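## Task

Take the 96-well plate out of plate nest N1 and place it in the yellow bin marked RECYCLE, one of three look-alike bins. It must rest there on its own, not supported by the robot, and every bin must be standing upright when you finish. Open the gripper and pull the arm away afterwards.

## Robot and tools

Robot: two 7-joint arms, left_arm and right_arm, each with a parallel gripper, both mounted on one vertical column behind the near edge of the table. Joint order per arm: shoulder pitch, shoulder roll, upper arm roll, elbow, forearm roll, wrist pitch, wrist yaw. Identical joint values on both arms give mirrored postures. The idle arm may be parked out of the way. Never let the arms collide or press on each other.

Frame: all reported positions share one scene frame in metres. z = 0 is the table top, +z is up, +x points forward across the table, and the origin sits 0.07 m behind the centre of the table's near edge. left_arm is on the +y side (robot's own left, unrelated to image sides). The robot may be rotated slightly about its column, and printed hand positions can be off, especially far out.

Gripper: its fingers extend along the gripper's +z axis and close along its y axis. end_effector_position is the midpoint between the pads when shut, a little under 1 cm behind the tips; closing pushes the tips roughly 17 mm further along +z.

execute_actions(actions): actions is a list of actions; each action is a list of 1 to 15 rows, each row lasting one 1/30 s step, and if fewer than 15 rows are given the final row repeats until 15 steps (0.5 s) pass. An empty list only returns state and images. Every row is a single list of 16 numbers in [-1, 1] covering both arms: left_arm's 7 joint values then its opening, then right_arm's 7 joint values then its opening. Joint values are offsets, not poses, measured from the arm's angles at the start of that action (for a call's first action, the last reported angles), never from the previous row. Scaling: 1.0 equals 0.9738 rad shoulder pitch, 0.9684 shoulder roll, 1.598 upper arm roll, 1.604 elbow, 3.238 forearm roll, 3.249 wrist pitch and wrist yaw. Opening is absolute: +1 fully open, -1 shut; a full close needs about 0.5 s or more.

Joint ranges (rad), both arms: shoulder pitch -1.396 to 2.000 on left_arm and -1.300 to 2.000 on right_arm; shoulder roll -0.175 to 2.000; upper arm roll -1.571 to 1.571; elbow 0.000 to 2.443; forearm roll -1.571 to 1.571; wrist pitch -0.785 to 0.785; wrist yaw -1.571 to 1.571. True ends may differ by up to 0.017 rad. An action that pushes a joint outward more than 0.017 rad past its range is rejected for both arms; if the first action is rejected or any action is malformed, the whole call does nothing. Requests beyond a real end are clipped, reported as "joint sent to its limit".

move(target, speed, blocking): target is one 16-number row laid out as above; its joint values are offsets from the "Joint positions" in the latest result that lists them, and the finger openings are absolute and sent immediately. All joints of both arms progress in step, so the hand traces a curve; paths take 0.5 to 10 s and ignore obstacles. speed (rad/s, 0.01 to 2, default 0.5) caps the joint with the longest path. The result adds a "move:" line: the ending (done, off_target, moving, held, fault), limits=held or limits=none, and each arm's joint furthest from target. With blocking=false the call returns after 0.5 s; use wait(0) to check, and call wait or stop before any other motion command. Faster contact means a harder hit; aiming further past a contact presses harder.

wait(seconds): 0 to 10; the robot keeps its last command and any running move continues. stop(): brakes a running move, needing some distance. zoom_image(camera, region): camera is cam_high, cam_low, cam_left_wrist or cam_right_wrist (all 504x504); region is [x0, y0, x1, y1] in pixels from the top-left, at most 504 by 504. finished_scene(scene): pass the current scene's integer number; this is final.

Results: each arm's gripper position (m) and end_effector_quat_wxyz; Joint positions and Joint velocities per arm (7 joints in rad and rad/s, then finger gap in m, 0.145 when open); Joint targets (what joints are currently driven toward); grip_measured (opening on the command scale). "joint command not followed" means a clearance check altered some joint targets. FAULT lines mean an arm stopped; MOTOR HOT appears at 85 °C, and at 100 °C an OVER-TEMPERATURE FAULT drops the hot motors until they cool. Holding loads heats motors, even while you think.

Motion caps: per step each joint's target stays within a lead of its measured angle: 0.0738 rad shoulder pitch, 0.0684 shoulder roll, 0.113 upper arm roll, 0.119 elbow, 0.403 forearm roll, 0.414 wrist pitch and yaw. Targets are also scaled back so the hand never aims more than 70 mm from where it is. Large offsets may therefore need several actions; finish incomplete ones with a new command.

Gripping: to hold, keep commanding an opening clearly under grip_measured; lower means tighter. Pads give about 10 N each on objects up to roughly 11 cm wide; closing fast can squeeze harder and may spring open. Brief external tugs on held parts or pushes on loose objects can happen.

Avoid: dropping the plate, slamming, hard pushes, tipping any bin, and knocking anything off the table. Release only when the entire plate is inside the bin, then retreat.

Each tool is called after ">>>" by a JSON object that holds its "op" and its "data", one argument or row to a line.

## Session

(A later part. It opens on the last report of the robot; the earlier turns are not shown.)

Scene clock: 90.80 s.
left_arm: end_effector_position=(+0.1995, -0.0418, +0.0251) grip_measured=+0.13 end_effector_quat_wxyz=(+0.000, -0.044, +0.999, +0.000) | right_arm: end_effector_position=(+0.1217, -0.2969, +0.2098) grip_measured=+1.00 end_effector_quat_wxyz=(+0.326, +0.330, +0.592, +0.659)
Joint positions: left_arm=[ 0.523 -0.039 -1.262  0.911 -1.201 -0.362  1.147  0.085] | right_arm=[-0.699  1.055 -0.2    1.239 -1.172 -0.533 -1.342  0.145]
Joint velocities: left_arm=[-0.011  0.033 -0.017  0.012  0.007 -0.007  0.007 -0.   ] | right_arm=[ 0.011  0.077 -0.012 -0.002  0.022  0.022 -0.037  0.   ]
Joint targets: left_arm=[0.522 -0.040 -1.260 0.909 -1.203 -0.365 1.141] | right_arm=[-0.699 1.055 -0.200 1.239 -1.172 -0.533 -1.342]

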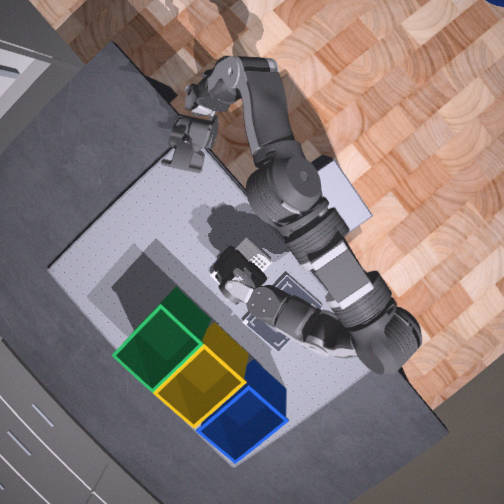

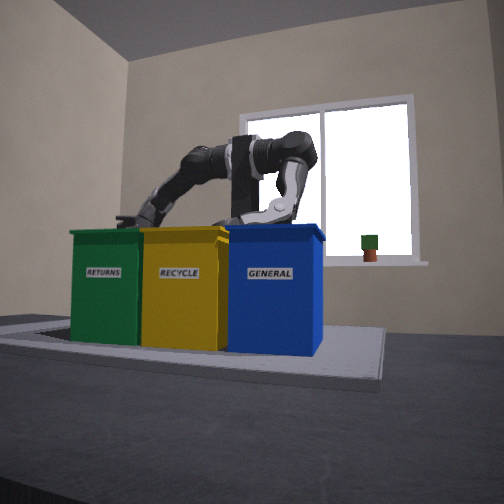

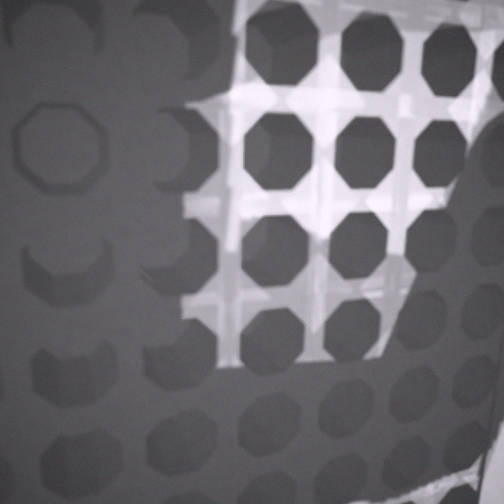

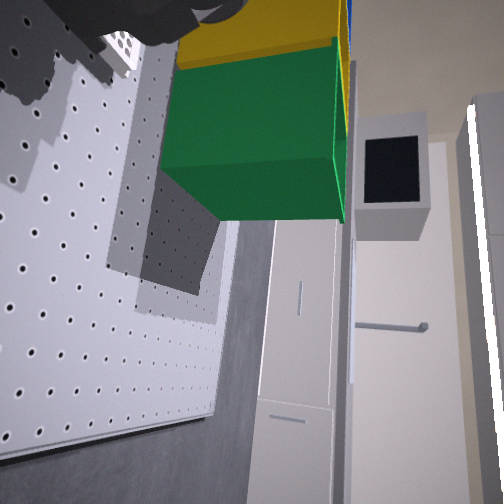

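>>> {"op": "move", "data": {
  "target": [-0.0034,-0.0124,0.001,-0.0202,-0.0046,-0.0022,-0.0086,-0.3, 0,0,0,0,0,0,0,1],
  "speed": 0.06
}}

Scene clock: 91.97 s.
left_arm: end_effector_position=(+0.2007, -0.0418, +0.0216) grip_measured=+0.13 end_effector_quat_wxyz=(+0.002, -0.044, +0.999, +0.000) | right_arm: end_effector_position=(+0.1217, -0.2969, +0.2098) grip_measured=+1.00 end_effector_quat_wxyz=(+0.326, +0.330, +0.592, +0.659)
Joint positions: left_arm=[ 0.523 -0.049 -1.262  0.882 -1.214 -0.366  1.124  0.085] | right_arm=[-0.699  1.055 -0.2    1.239 -1.172 -0.533 -1.342  0.145]
Joint velocities: left_arm=[ 0.055  0.033 -0.002 -0.007 -0.051 -0.022  0.037  0.   ] | right_arm=[ 0.033 -0.099  0.002  0.002  0.095  0.007 -0.037 -0.   ]
Joint targets: left_arm=[0.520 -0.051 -1.260 0.878 -1.216 -0.369 1.119] | right_arm=[-0.699 1.055 -0.200 1.239 -1.172 -0.533 -1.342]
move: done; limits=none; left_arm: farthest joint: the wrist yaw, 0.005 radians from its target (0.028 radians at the start); right_arm: farthest joint: the shoulder pitch, 0.000 radians from its target (0.000 radians at the start)

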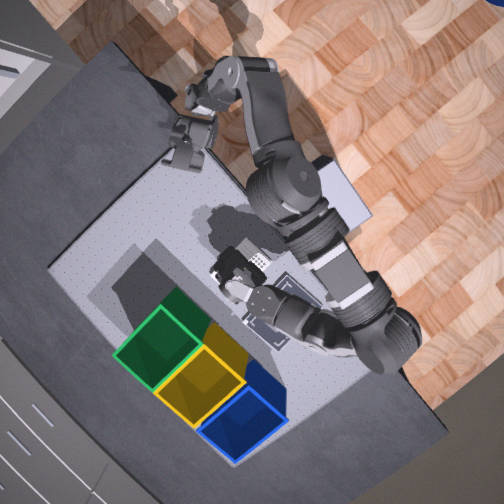

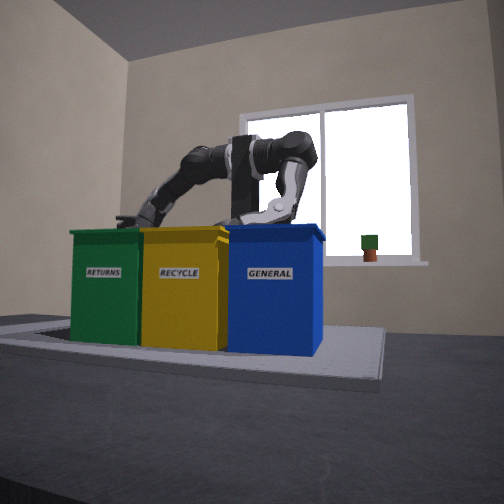

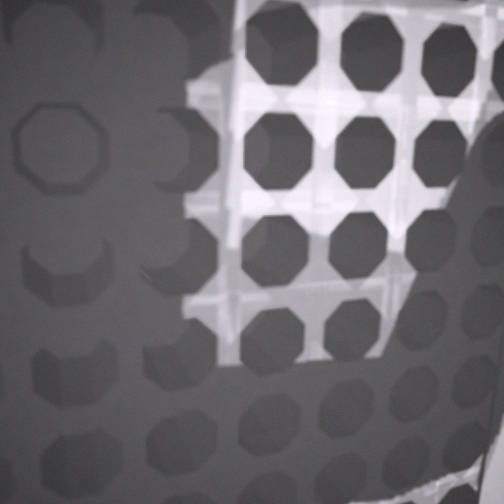

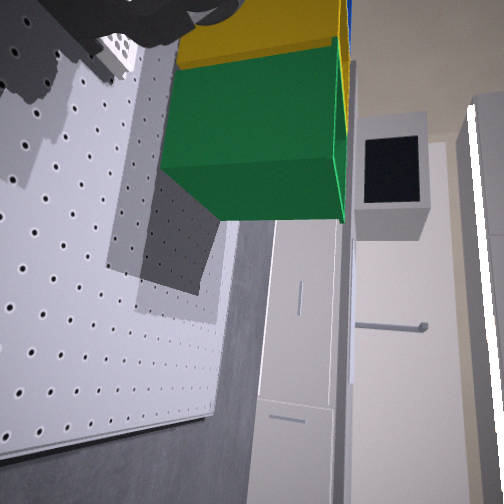

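>>> {"op": "move", "data": {
  "target": [-0.0062,-0.0104,0.0015,-0.0167,-0.0036,-0.002,-0.0066,-0.3, 0,0,0,0,0,0,0,1],
  "speed": 0.05
}}

>>> {"op": "zoom_image", "data": {
  "camera": "cam_right_wrist",
  "region": [60, 0, 260, 110]
}}

Scene clock: 92.93 s.
left_arm: end_effector_position=(+0.2000, -0.0411, +0.0181) grip_measured=+0.13 end_effector_quat_wxyz=(+0.001, -0.043, +0.999, +0.002) | right_arm: end_effector_position=(+0.1217, -0.2969, +0.2098) grip_measured=+1.00 end_effector_quat_wxyz=(+0.326, +0.330, +0.592, +0.659)
Joint positions: left_arm=[ 0.52  -0.057 -1.262  0.857 -1.224 -0.37   1.109  0.085] | right_arm=[-0.699  1.055 -0.2    1.239 -1.172 -0.533 -1.342  0.145]
Joint velocities: left_arm=[-0.011  0.033  0.002 -0.022  0.022 -0.007  0.022  0.   ] | right_arm=[-0.077  0.011 -0.002  0.002 -0.066 -0.007  0.051  0.   ]
Joint targets: left_arm=[0.517 -0.059 -1.259 0.854 -1.226 -0.373 1.103] | right_arm=[-0.699 1.055 -0.200 1.239 -1.172 -0.533 -1.342]
move: done; limits=none; left_arm: farthest joint: the wrist yaw, 0.007 radians from its target (0.022 radians at the start); right_arm: farthest joint: the shoulder pitch, 0.000 radians from its target (0.000 radians at the start)

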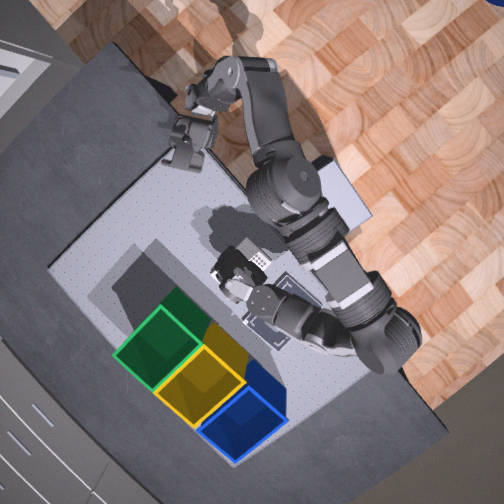

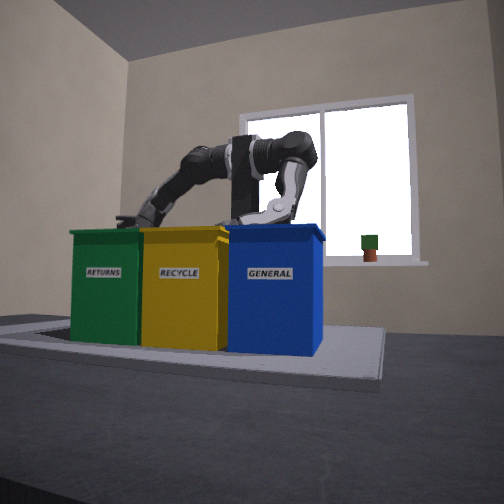

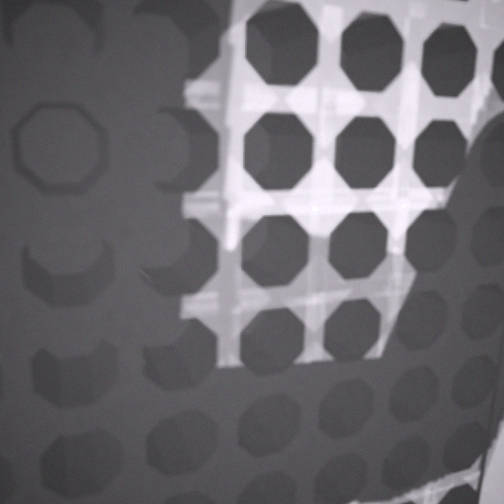

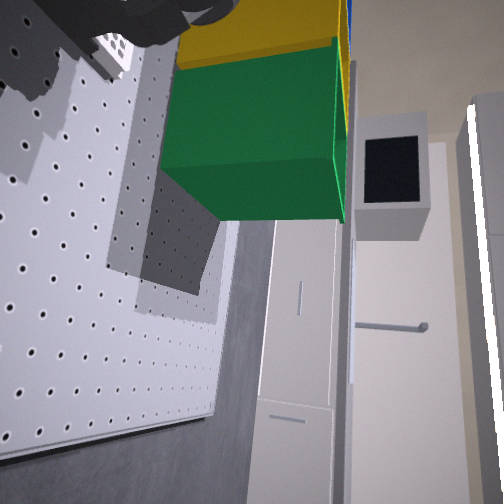

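Region (60, 0, 260, 110) of cam_right_wrist's 504x504 image, scaled by 2.520, with more detail than that image has; it fills the top 277 rows of this view, and the rest is white.

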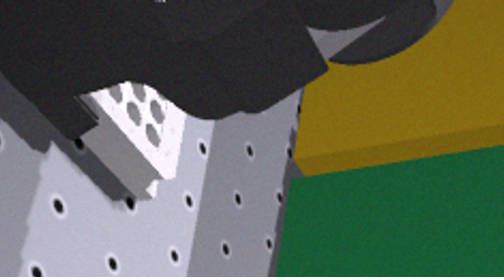

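>>> {"op": "move", "data": {
  "target": [-0.005,-0.0095,0.0015,-0.0145,-0.0032,-0.002,-0.0062,-0.3, 0,0,0,0,0,0,0,1],
  "speed": 0.05
}}

>>> {"op": "zoom_image", "data": {
  "camera": "cam_right_wrist",
  "region": [60, 0, 260, 110]
}}

Scene clock: 93.73 s.
left_arm: end_effector_position=(+0.2005, -0.0413, +0.0161) grip_measured=+0.13 end_effector_quat_wxyz=(+0.002, -0.042, +0.999, +0.003) | right_arm: end_effector_position=(+0.1217, -0.2969, +0.2098) grip_measured=+1.00 end_effector_quat_wxyz=(+0.326, +0.330, +0.592, +0.659)
Joint positions: left_arm=[ 0.52  -0.065 -1.261  0.839 -1.234 -0.373  1.098  0.085] | right_arm=[-0.699  1.055 -0.2    1.239 -1.172 -0.533 -1.342  0.145]
Joint velocities: left_arm=[ 0.011 -0.055 -0.017 -0.022 -0.051 -0.007 -0.007 -0.   ] | right_arm=[-0.011 -0.055 -0.002 -0.012  0.037  0.022 -0.051  0.   ]
Joint targets: left_arm=[0.515 -0.066 -1.259 0.834 -1.235 -0.377 1.089] | right_arm=[-0.699 1.055 -0.200 1.239 -1.172 -0.533 -1.342]
move: done; limits=none; left_arm: farthest joint: the wrist yaw, 0.009 radians from its target (0.020 radians at the start); right_arm: farthest joint: the shoulder pitch, 0.000 radians from its target (0.000 radians at the start)

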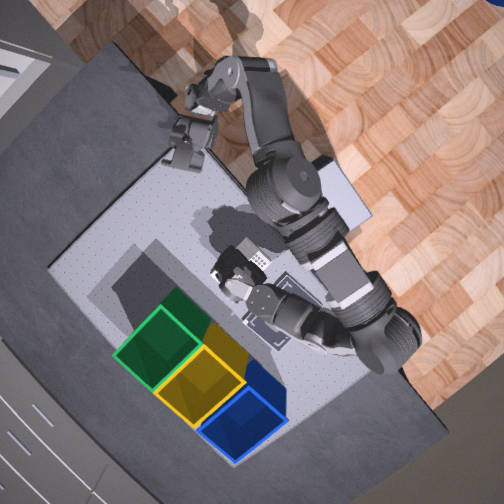

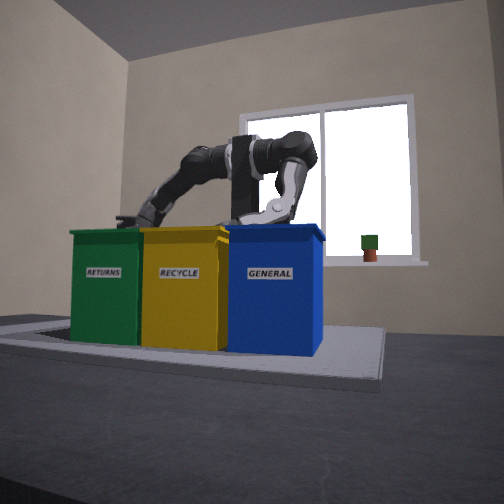

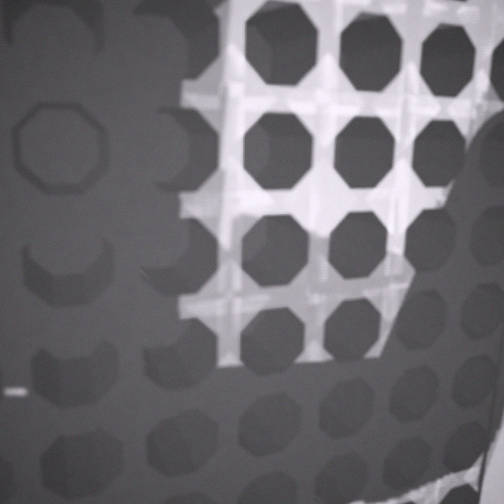

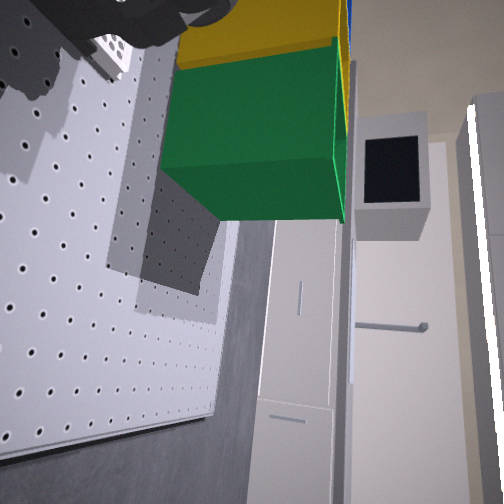

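Region (60, 0, 260, 110) of cam_right_wrist's 504x504 image, scaled by 2.520, with more detail than that image has; it fills the top 277 rows of this view, and the rest is white.

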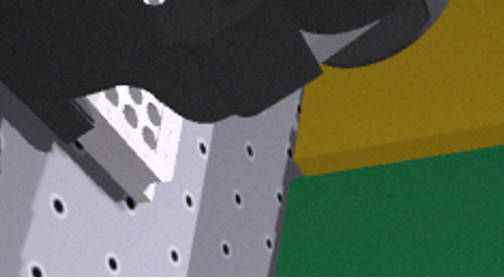

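>>> {"op": "execute_actions", "data": {
  "actions": [
    [[0,0,0,0,0,0,0,-0.1,0,0,0,0,0,0,0,1],[0,0,0,0,0,0,0,-0.05,0,0,0,0,0,0,0,1],[0,0,0,0,0,0,0,0.0,0,0,0,0,0,0,0,1],[0,0,0,0,0,0,0,0.04,0,0,0,0,0,0,0,1],[0,0,0,0,0,0,0,0.08,0,0,0,0,0,0,0,1],[0,0,0,0,0,0,0,0.11,0,0,0,0,0,0,0,1],[0,0,0,0,0,0,0,0.14,0,0,0,0,0,0,0,1],[0,0,0,0,0,0,0,0.17,0,0,0,0,0,0,0,1],[0,0,0,0,0,0,0,0.2,0,0,0,0,0,0,0,1],[0,0,0,0,0,0,0,0.23,0,0,0,0,0,0,0,1],[0,0,0,0,0,0,0,0.26,0,0,0,0,0,0,0,1],[0,0,0,0,0,0,0,0.3,0,0,0,0,0,0,0,1],[0,0,0,0,0,0,0,0.33,0,0,0,0,0,0,0,1]]
  ]
}}

>>> {"op": "zoom_image", "data": {
  "camera": "cam_right_wrist",
  "region": [60, 0, 260, 110]
}}

Scene clock: 94.40 s.
left_arm: end_effector_position=(+0.2005, -0.0413, +0.0161) grip_measured=+0.33 end_effector_quat_wxyz=(+0.002, -0.042, +0.999, +0.003) | right_arm: end_effector_position=(+0.1217, -0.2969, +0.2098) grip_measured=+1.00 end_effector_quat_wxyz=(+0.326, +0.330, +0.592, +0.659)
Joint positions: left_arm=[ 0.52  -0.065 -1.261  0.839 -1.234 -0.373  1.098  0.1  ] | right_arm=[-0.699  1.055 -0.2    1.239 -1.172 -0.533 -1.342  0.145]
Joint velocities: left_arm=[-0.055 -0.011  0.002 -0.007 -0.007  0.007 -0.007  0.   ] | right_arm=[ 0.011 -0.011  0.007 -0.002  0.022 -0.037 -0.007  0.   ]
Joint targets: left_arm=[0.520 -0.065 -1.261 0.839 -1.234 -0.373 1.098] | right_arm=[-0.699 1.055 -0.200 1.239 -1.172 -0.533 -1.342]

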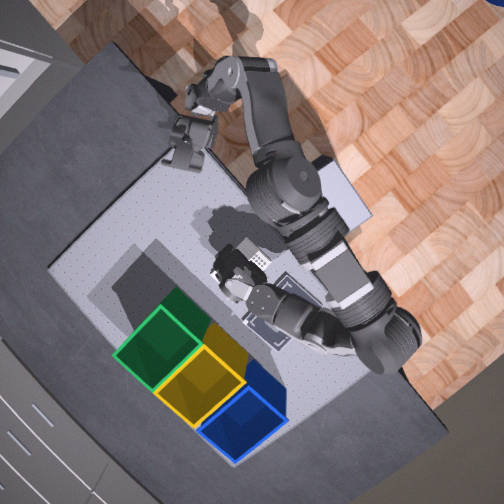

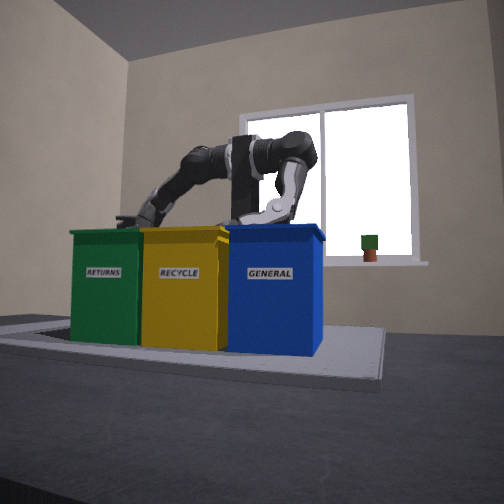

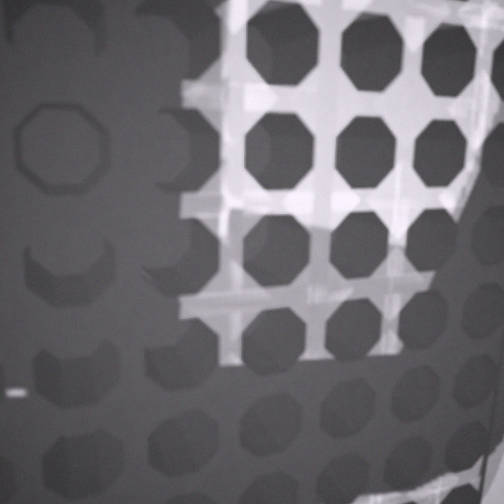

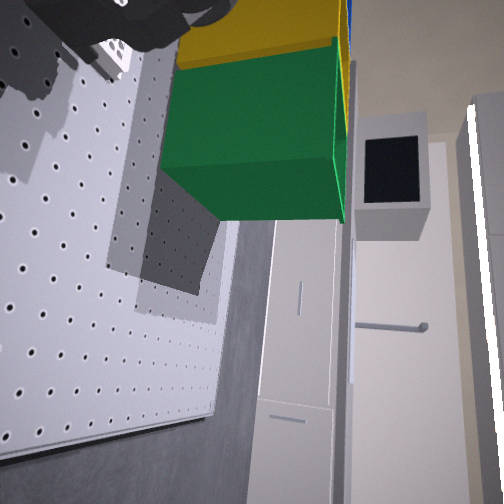

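Region (60, 0, 260, 110) of cam_right_wrist's 504x504 image, scaled by 2.520, with more detail than that image has; it fills the top 277 rows of this view, and the rest is white.

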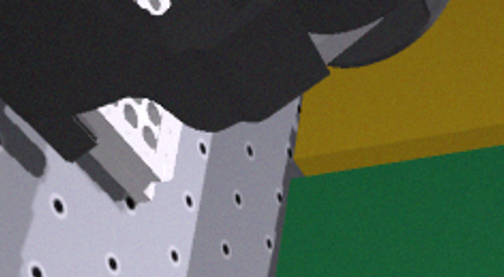

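>>> {"op": "move", "data": {
  "target": [0.004,0.0155,0,0.0265,0.0058,0.0022,0.0105,0.33, 0,0,0,0,0,0,0,1],
  "speed": 0.12
}}

Scene clock: 96.37 s.
left_arm: end_effector_position=(+0.2000, -0.0423, +0.0215) grip_measured=+0.33 end_effector_quat_wxyz=(+0.002, -0.042, +0.999, +0.001) | right_arm: end_effector_position=(+0.1217, -0.2969, +0.2098) grip_measured=+1.00 end_effector_quat_wxyz=(+0.326, +0.330, +0.592, +0.659)
Joint positions: left_arm=[ 0.522 -0.052 -1.261  0.879 -1.217 -0.369  1.126  0.1  ] | right_arm=[-0.699  1.055 -0.2    1.239 -1.172 -0.533 -1.342  0.145]
Joint velocities: left_arm=[ 0.011 -0.033 -0.007 -0.002 -0.007  0.037  0.051 -0.   ] | right_arm=[-0.055 -0.033 -0.017 -0.007 -0.022 -0.066  0.022  0.   ]
Joint targets: left_arm=[0.524 -0.049 -1.261 0.882 -1.216 -0.366 1.132] | right_arm=[-0.699 1.055 -0.200 1.239 -1.172 -0.533 -1.342]
move: done; limits=none; left_arm: farthest joint: the wrist yaw, 0.006 radians from its target (0.034 radians at the start); right_arm: farthest joint: the shoulder pitch, 0.000 radians from its target (0.000 radians at the start)

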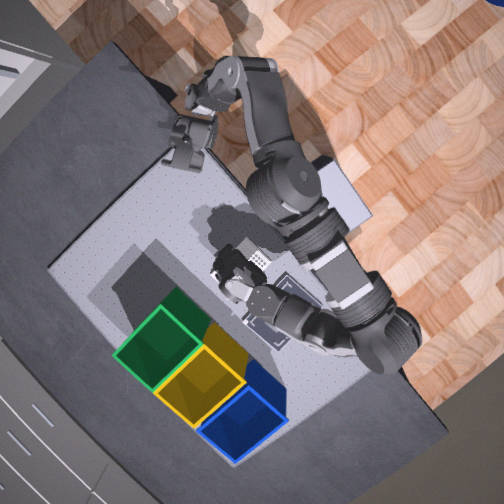

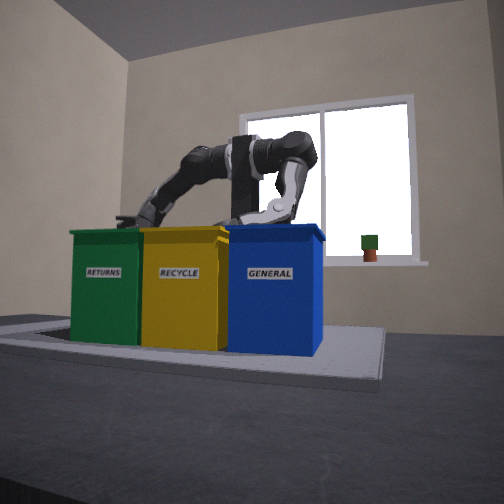

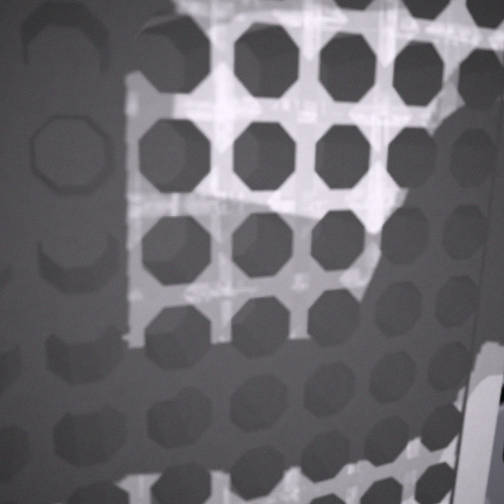

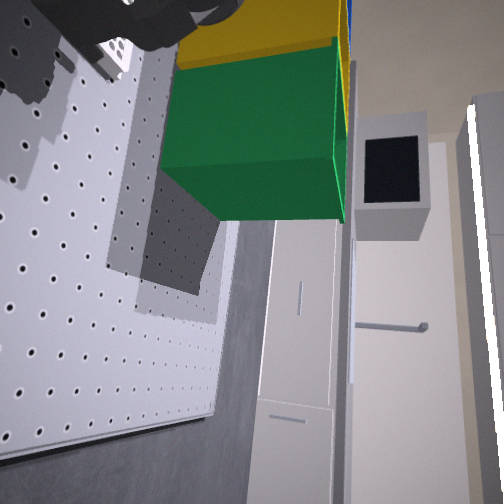

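>>> {"op": "move", "data": {
  "target": [-0.1335,0.0413,-0.0056,0.1116,-0.0191,0.0302,0.026,0.33, 0,0,0,0,0,0,0,1],
  "speed": 0.2
}}

>>> {"op": "zoom_image", "data": {
  "camera": "cam_high",
  "region": [180, 210, 290, 320]
}}

>>> {"op": "zoom_image", "data": {
  "camera": "cam_right_wrist",
  "region": [0, 0, 260, 130]
}}

Scene clock: 97.90 s.
left_arm: end_effector_position=(+0.1562, -0.0463, +0.0211) grip_measured=+0.33 end_effector_quat_wxyz=(-0.001, -0.043, +0.999, +0.000) | right_arm: end_effector_position=(+0.1217, -0.2969, +0.2098) grip_measured=+1.00 end_effector_quat_wxyz=(+0.326, +0.330, +0.592, +0.659)
Joint positions: left_arm=[ 0.392 -0.015 -1.268  1.056 -1.277 -0.274  1.205  0.1  ] | right_arm=[-0.699  1.055 -0.2    1.239 -1.172 -0.533 -1.342  0.145]
Joint velocities: left_arm=[-0.055  0.033  0.007 -0.007 -0.081 -0.037 -0.022 -0.   ] | right_arm=[-0.011 -0.055 -0.002 -0.012  0.022 -0.007 -0.037 -0.   ]
Joint targets: left_arm=[0.392 -0.012 -1.270 1.058 -1.279 -0.271 1.211] | right_arm=[-0.699 1.055 -0.200 1.239 -1.172 -0.533 -1.342]
move: done; limits=none; left_arm: farthest joint: the wrist yaw, 0.005 radians from its target (0.084 radians at the start); right_arm: farthest joint: the shoulder pitch, 0.000 radians from its target (0.000 radians at the start)

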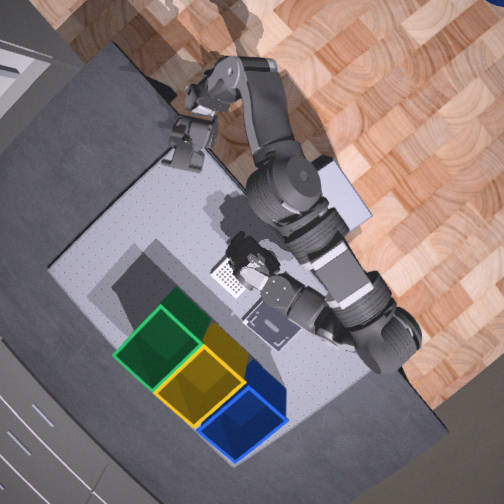

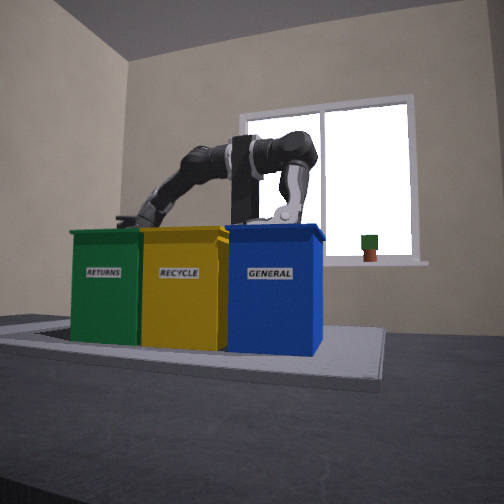

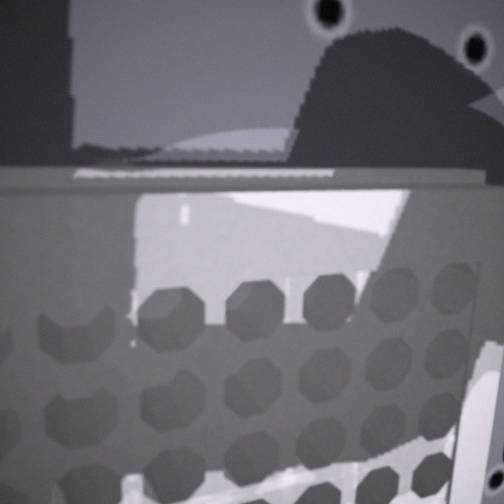

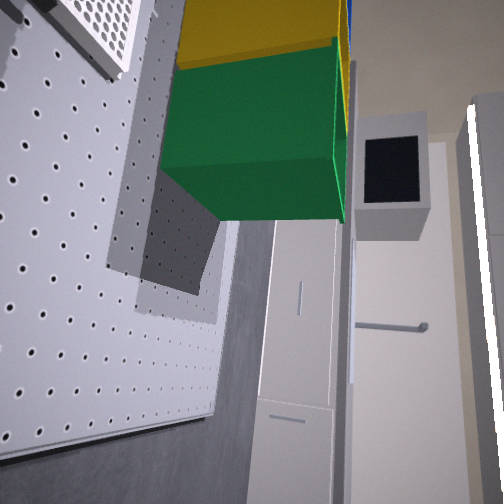

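Region (180, 210, 290, 320) of cam_high's 504x504 image, scaled by 4.582, with more detail than that image has.

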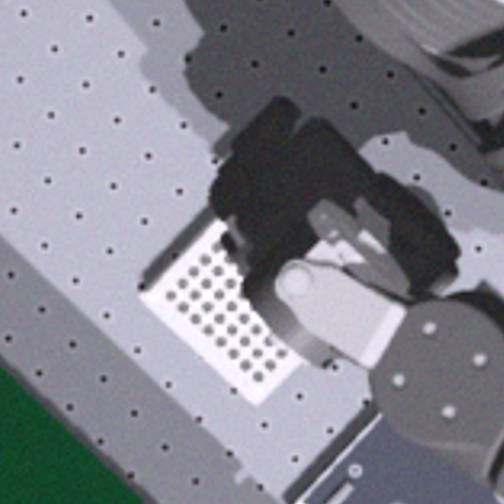

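Region (0, 0, 260, 130) of cam_right_wrist's 504x504 image, scaled by 1.938, with more detail than that image has.

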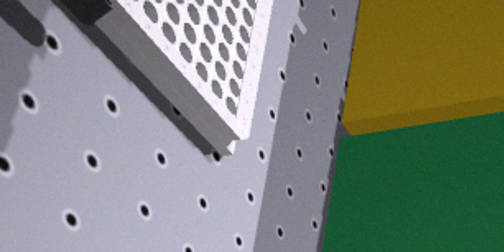

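>>> {"op": "zoom_image", "data": {
  "camera": "cam_high",
  "region": [190, 230, 330, 370]
}}

Region (190, 230, 330, 370) of cam_high's 504x504 image, scaled by 3.600, with more detail than that image has.

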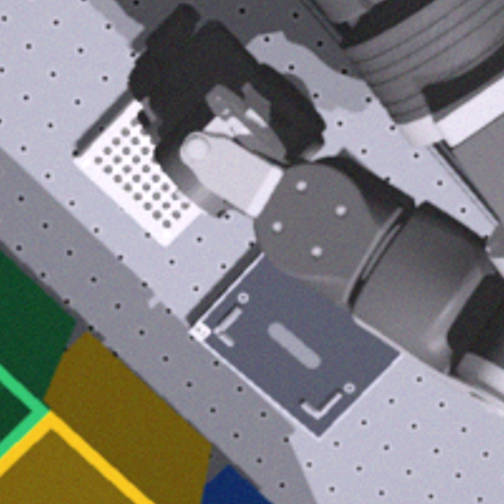

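>>> {"op": "move", "data": {
  "target": [0,-0.012,0.001,-0.0239,-0.0045,-0.0026,-0.0095,0.33, 0,0,0,0,0,0,0,1],
  "speed": 0.1
}}

Scene clock: 99.97 s.
left_arm: end_effector_position=(+0.1575, -0.0456, +0.0162) grip_measured=+0.33 end_effector_quat_wxyz=(+0.001, -0.043, +0.999, +0.001) | right_arm: end_effector_position=(+0.1217, -0.2969, +0.2098) grip_measured=+1.00 end_effector_quat_wxyz=(+0.326, +0.330, +0.592, +0.659)
Joint positions: left_arm=[ 0.392 -0.024 -1.268  1.021 -1.29  -0.279  1.18   0.1  ] | right_arm=[-0.699  1.055 -0.2    1.239 -1.172 -0.533 -1.342  0.145]
Joint velocities: left_arm=[ 0.011  0.011 -0.007 -0.007 -0.007 -0.066  0.051 -0.   ] | right_arm=[-0.055  0.033 -0.007  0.012  0.022 -0.037 -0.022  0.   ]
Joint targets: left_arm=[0.392 -0.026 -1.267 1.018 -1.292 -0.282 1.174] | right_arm=[-0.699 1.055 -0.200 1.239 -1.172 -0.533 -1.342]
move: done; limits=none; left_arm: farthest joint: the wrist yaw, 0.006 radians from its target (0.031 radians at the start); right_arm: farthest joint: the shoulder pitch, 0.000 radians from its target (0.000 radians at the start)

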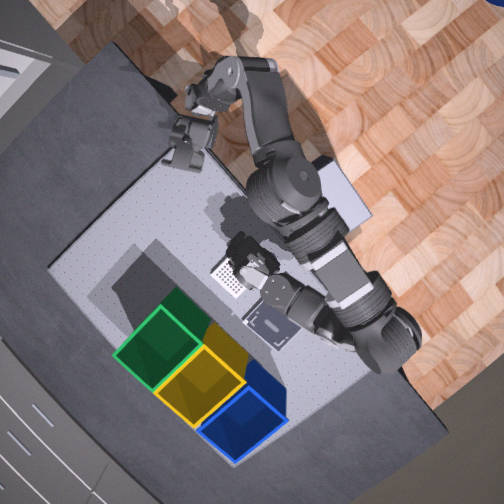

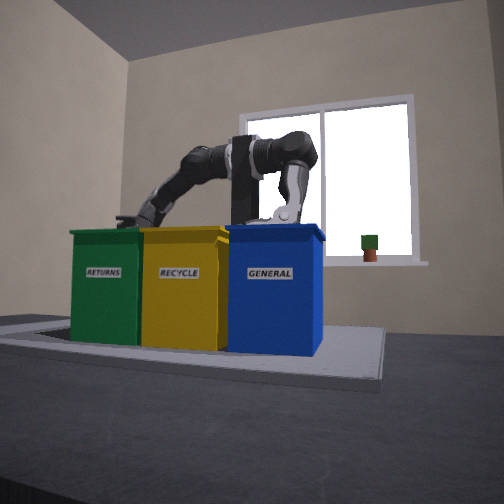

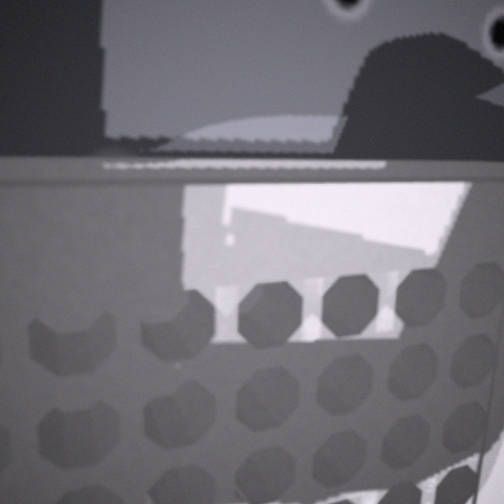

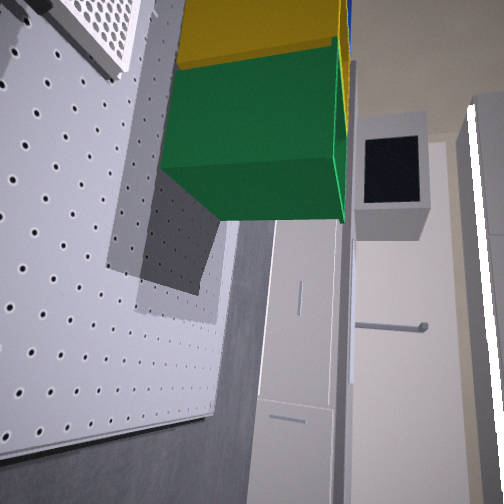

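>>> {"op": "execute_actions", "data": {
  "actions": [
    [[0,0,0,0,0,0,0,0.29,0,0,0,0,0,0,0,1],[0,0,0,0,0,0,0,0.25,0,0,0,0,0,0,0,1],[0,0,0,0,0,0,0,0.22,0,0,0,0,0,0,0,1],[0,0,0,0,0,0,0,0.19,0,0,0,0,0,0,0,1],[0,0,0,0,0,0,0,0.16,0,0,0,0,0,0,0,1],[0,0,0,0,0,0,0,0.14,0,0,0,0,0,0,0,1],[0,0,0,0,0,0,0,0.12,0,0,0,0,0,0,0,1],[0,0,0,0,0,0,0,0.09,0,0,0,0,0,0,0,1],[0,0,0,0,0,0,0,0.05,0,0,0,0,0,0,0,1],[0,0,0,0,0,0,0,0.0,0,0,0,0,0,0,0,1],[0,0,0,0,0,0,0,-0.06,0,0,0,0,0,0,0,1],[0,0,0,0,0,0,0,-0.12,0,0,0,0,0,0,0,1],[0,0,0,0,0,0,0,-0.2,0,0,0,0,0,0,0,1],[0,0,0,0,0,0,0,-0.28,0,0,0,0,0,0,0,1],[0,0,0,0,0,0,0,-0.35,0,0,0,0,0,0,0,1]]
  ]
}}

Scene clock: 100.67 s.
left_arm: end_effector_position=(+0.1575, -0.0456, +0.0162) grip_measured=+0.12 end_effector_quat_wxyz=(+0.001, -0.043, +0.999, +0.001) | right_arm: end_effector_position=(+0.1217, -0.2969, +0.2098) grip_measured=+1.00 end_effector_quat_wxyz=(+0.326, +0.330, +0.592, +0.659)
Joint positions: left_arm=[ 0.392 -0.024 -1.268  1.021 -1.29  -0.279  1.18   0.085] | right_arm=[-0.699  1.055 -0.2    1.239 -1.172 -0.533 -1.342  0.145]
Joint velocities: left_arm=[-0.033 -0.011  0.007 -0.022  0.037  0.007 -0.007 -0.   ] | right_arm=[ 0.033 -0.011  0.002  0.007  0.037 -0.037  0.022 -0.   ]
Joint targets: left_arm=[0.392 -0.024 -1.268 1.021 -1.290 -0.279 1.180] | right_arm=[-0.699 1.055 -0.200 1.239 -1.172 -0.533 -1.342]

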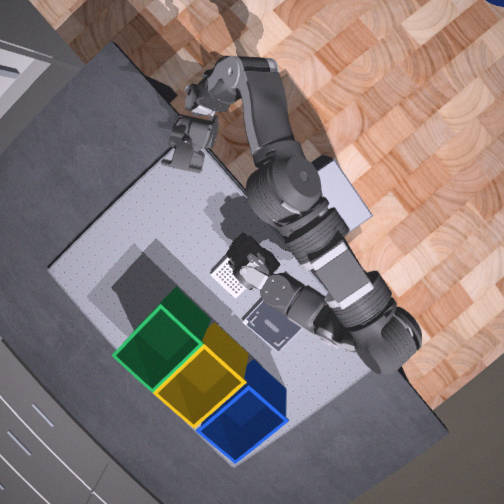

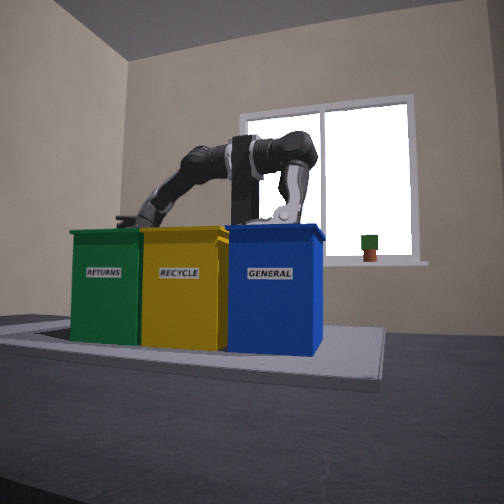

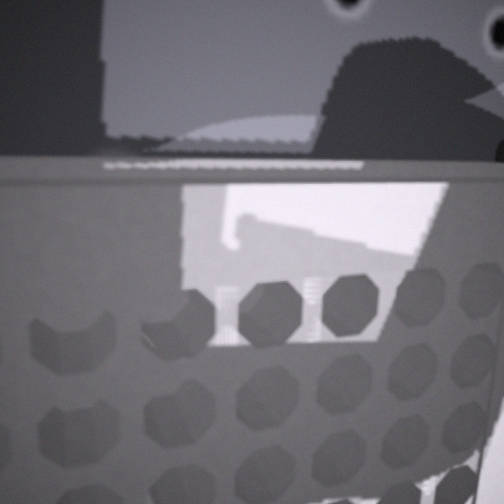

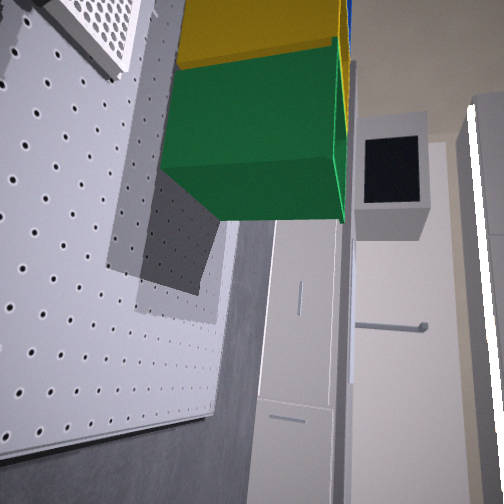

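>>> {"op": "move", "data": {
  "target": [0.0795,0.2747,-0.0745,0.3795,-0.0126,0.0714,0.092,-0.35, 0,0,0,0,0,0,0,1],
  "speed": 0.6
}}

Scene clock: 108.13 s.
left_arm: end_effector_position=(+0.1745, -0.0135, +0.0974) grip_measured=+0.12 end_effector_quat_wxyz=(+0.128, -0.043, +0.991, +0.003) | right_arm: end_effector_position=(+0.1217, -0.2969, +0.2098) grip_measured=+1.00 end_effector_quat_wxyz=(+0.326, +0.330, +0.592, +0.659)
Joint positions: left_arm=[ 0.467  0.24  -1.384  1.627 -1.328 -0.05   1.474  0.085] | right_arm=[-0.699  1.055 -0.2    1.239 -1.172 -0.533 -1.342  0.145]
Joint velocities: left_arm=[-0.121 -0.011  0.007  0.002  0.037 -0.066  0.051 -0.   ] | right_arm=[-0.011  0.121 -0.002 -0.007  0.051 -0.051  0.066  0.   ]
Joint targets: left_arm=[0.469 0.242 -1.387 1.630 -1.331 -0.047 1.479] | right_arm=[-0.699 1.055 -0.200 1.239 -1.172 -0.533 -1.342]
move: done; limits=none; left_arm: farthest joint: the wrist yaw, 0.005 radians from its target (0.299 radians at the start); right_arm: farthest joint: the shoulder pitch, 0.000 radians from its target (0.000 radians at the start)

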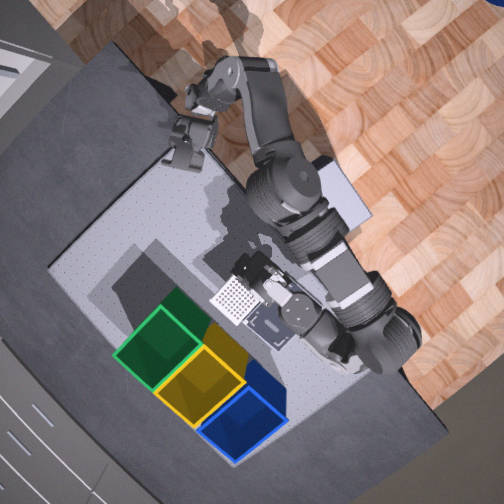

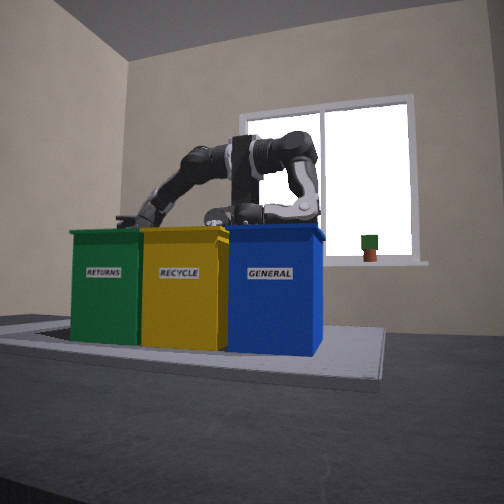

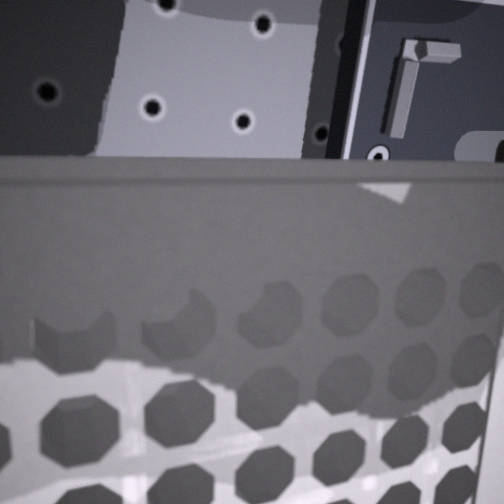

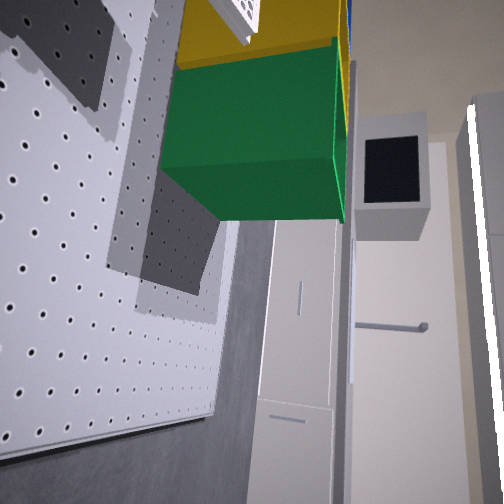

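>>> {"op": "move", "data": {
  "target": [0.4212,0.3954,-0.0671,0.2678,0.1021,0.0268,0.0234,-0.35, 0,0,0,0,0,0,0,1],
  "speed": 0.6
}}

Scene clock: 109.40 s.
left_arm: end_effector_position=(+0.2165, +0.0572, +0.1884) grip_measured=+0.12 end_effector_quat_wxyz=(+0.175, -0.043, +0.984, +0.005) | right_arm: end_effector_position=(+0.1217, -0.2969, +0.2098) grip_measured=+1.00 end_effector_quat_wxyz=(+0.326, +0.330, +0.592, +0.659)
Joint positions: left_arm=[ 0.878  0.624 -1.488  2.055 -0.998  0.034  1.544  0.085] | right_arm=[-0.699  1.055 -0.2    1.239 -1.172 -0.533 -1.342  0.145]
Joint velocities: left_arm=[ 0.011 -0.011  0.007 -0.017  0.007 -0.007 -0.007  0.   ] | right_arm=[ 0.055  0.055 -0.002 -0.012 -0.037  0.037 -0.051  0.   ]
Joint targets: left_arm=[0.877 0.623 -1.491 2.057 -0.998 0.037 1.549] | right_arm=[-0.699 1.055 -0.200 1.239 -1.172 -0.533 -1.342]
move: done; limits=none; left_arm: farthest joint: the wrist yaw, 0.006 radians from its target (0.077 radians at the start); right_arm: farthest joint: the shoulder pitch, 0.000 radians from its target (0.000 radians at the start)

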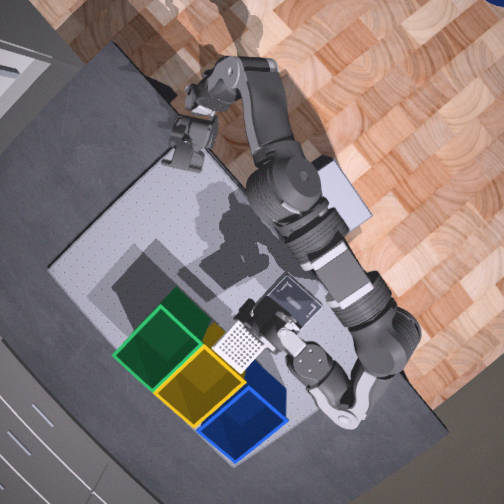

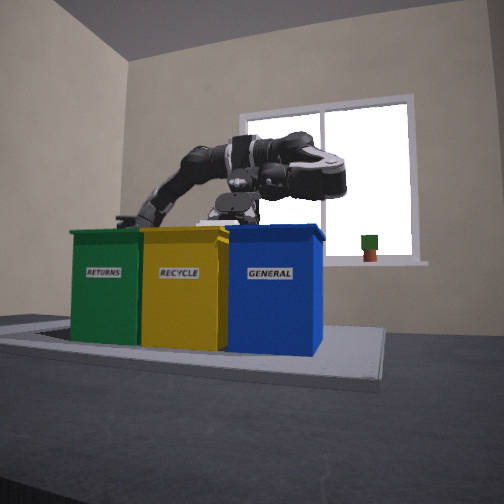

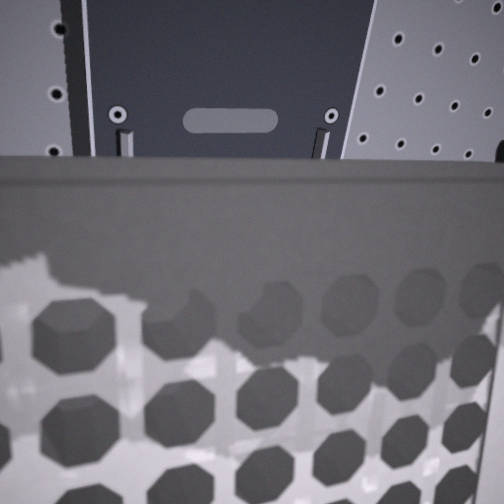

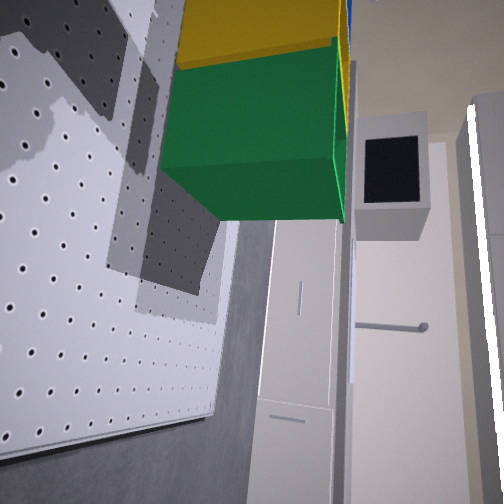

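>>> {"op": "zoom_image", "data": {
  "camera": "cam_high",
  "region": [195, 280, 315, 400]
}}

Region (195, 280, 315, 400) of cam_high's 504x504 image, scaled by 4.200, with more detail than that image has.

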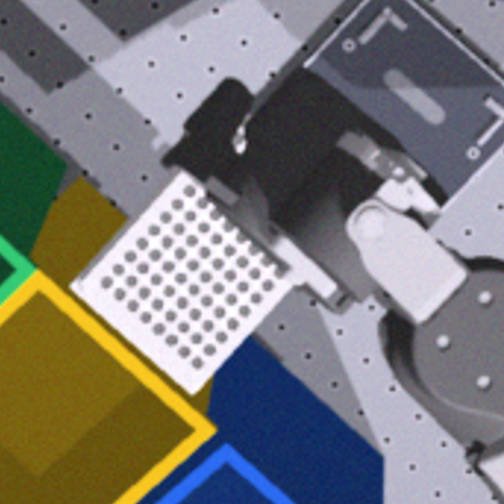

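>>> {"op": "move", "data": {
  "target": [0.3181,0.1996,0.0269,-0.0195,0.131,-0.0676,-0.0159,-0.35, 0,0,0,0,0,0,0,1],
  "speed": 0.6
}}

Scene clock: 110.83 s.
left_arm: end_effector_position=(+0.2548, +0.0980, +0.2426) grip_measured=+0.12 end_effector_quat_wxyz=(+0.131, -0.044, +0.990, +0.009) | right_arm: end_effector_position=(+0.1217, -0.2969, +0.2098) grip_measured=+1.00 end_effector_quat_wxyz=(+0.326, +0.330, +0.592, +0.659)
Joint positions: left_arm=[ 1.188  0.818 -1.447  2.025 -0.575 -0.183  1.498  0.085] | right_arm=[-0.699  1.055 -0.2    1.239 -1.172 -0.533 -1.342  0.145]
Joint velocities: left_arm=[ 0.033  0.011 -0.002  0.012 -0.037 -0.051 -0.037  0.   ] | right_arm=[ 0.011 -0.011  0.007  0.022 -0.051 -0.007  0.081 -0.   ]
Joint targets: left_arm=[1.187 0.817 -1.445 2.024 -0.574 -0.186 1.492] | right_arm=[-0.699 1.055 -0.200 1.239 -1.172 -0.533 -1.342]
move: done; limits=none; left_arm: farthest joint: the wrist yaw, 0.006 radians from its target (0.051 radians at the start); right_arm: farthest joint: the shoulder pitch, 0.000 radians from its target (0.000 radians at the start)

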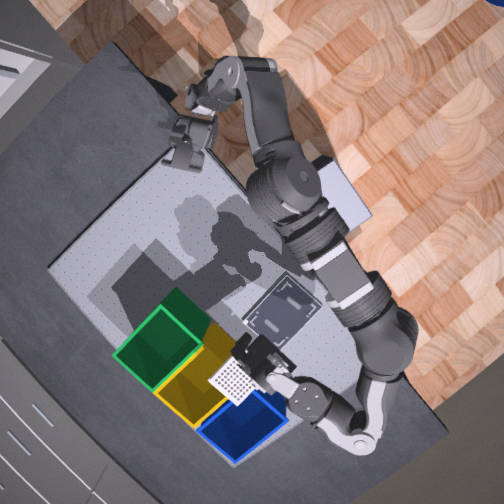

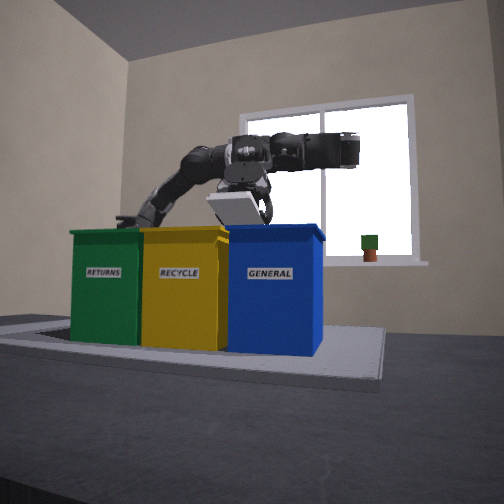

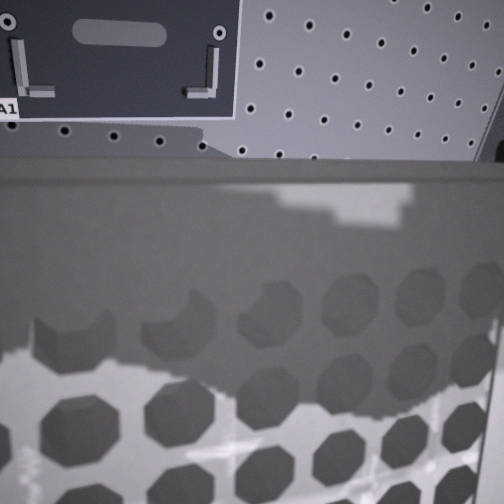

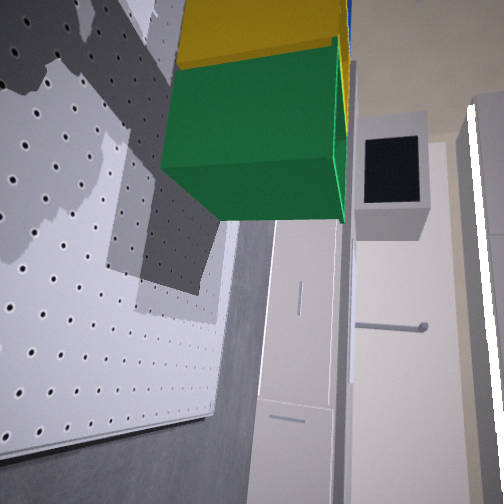

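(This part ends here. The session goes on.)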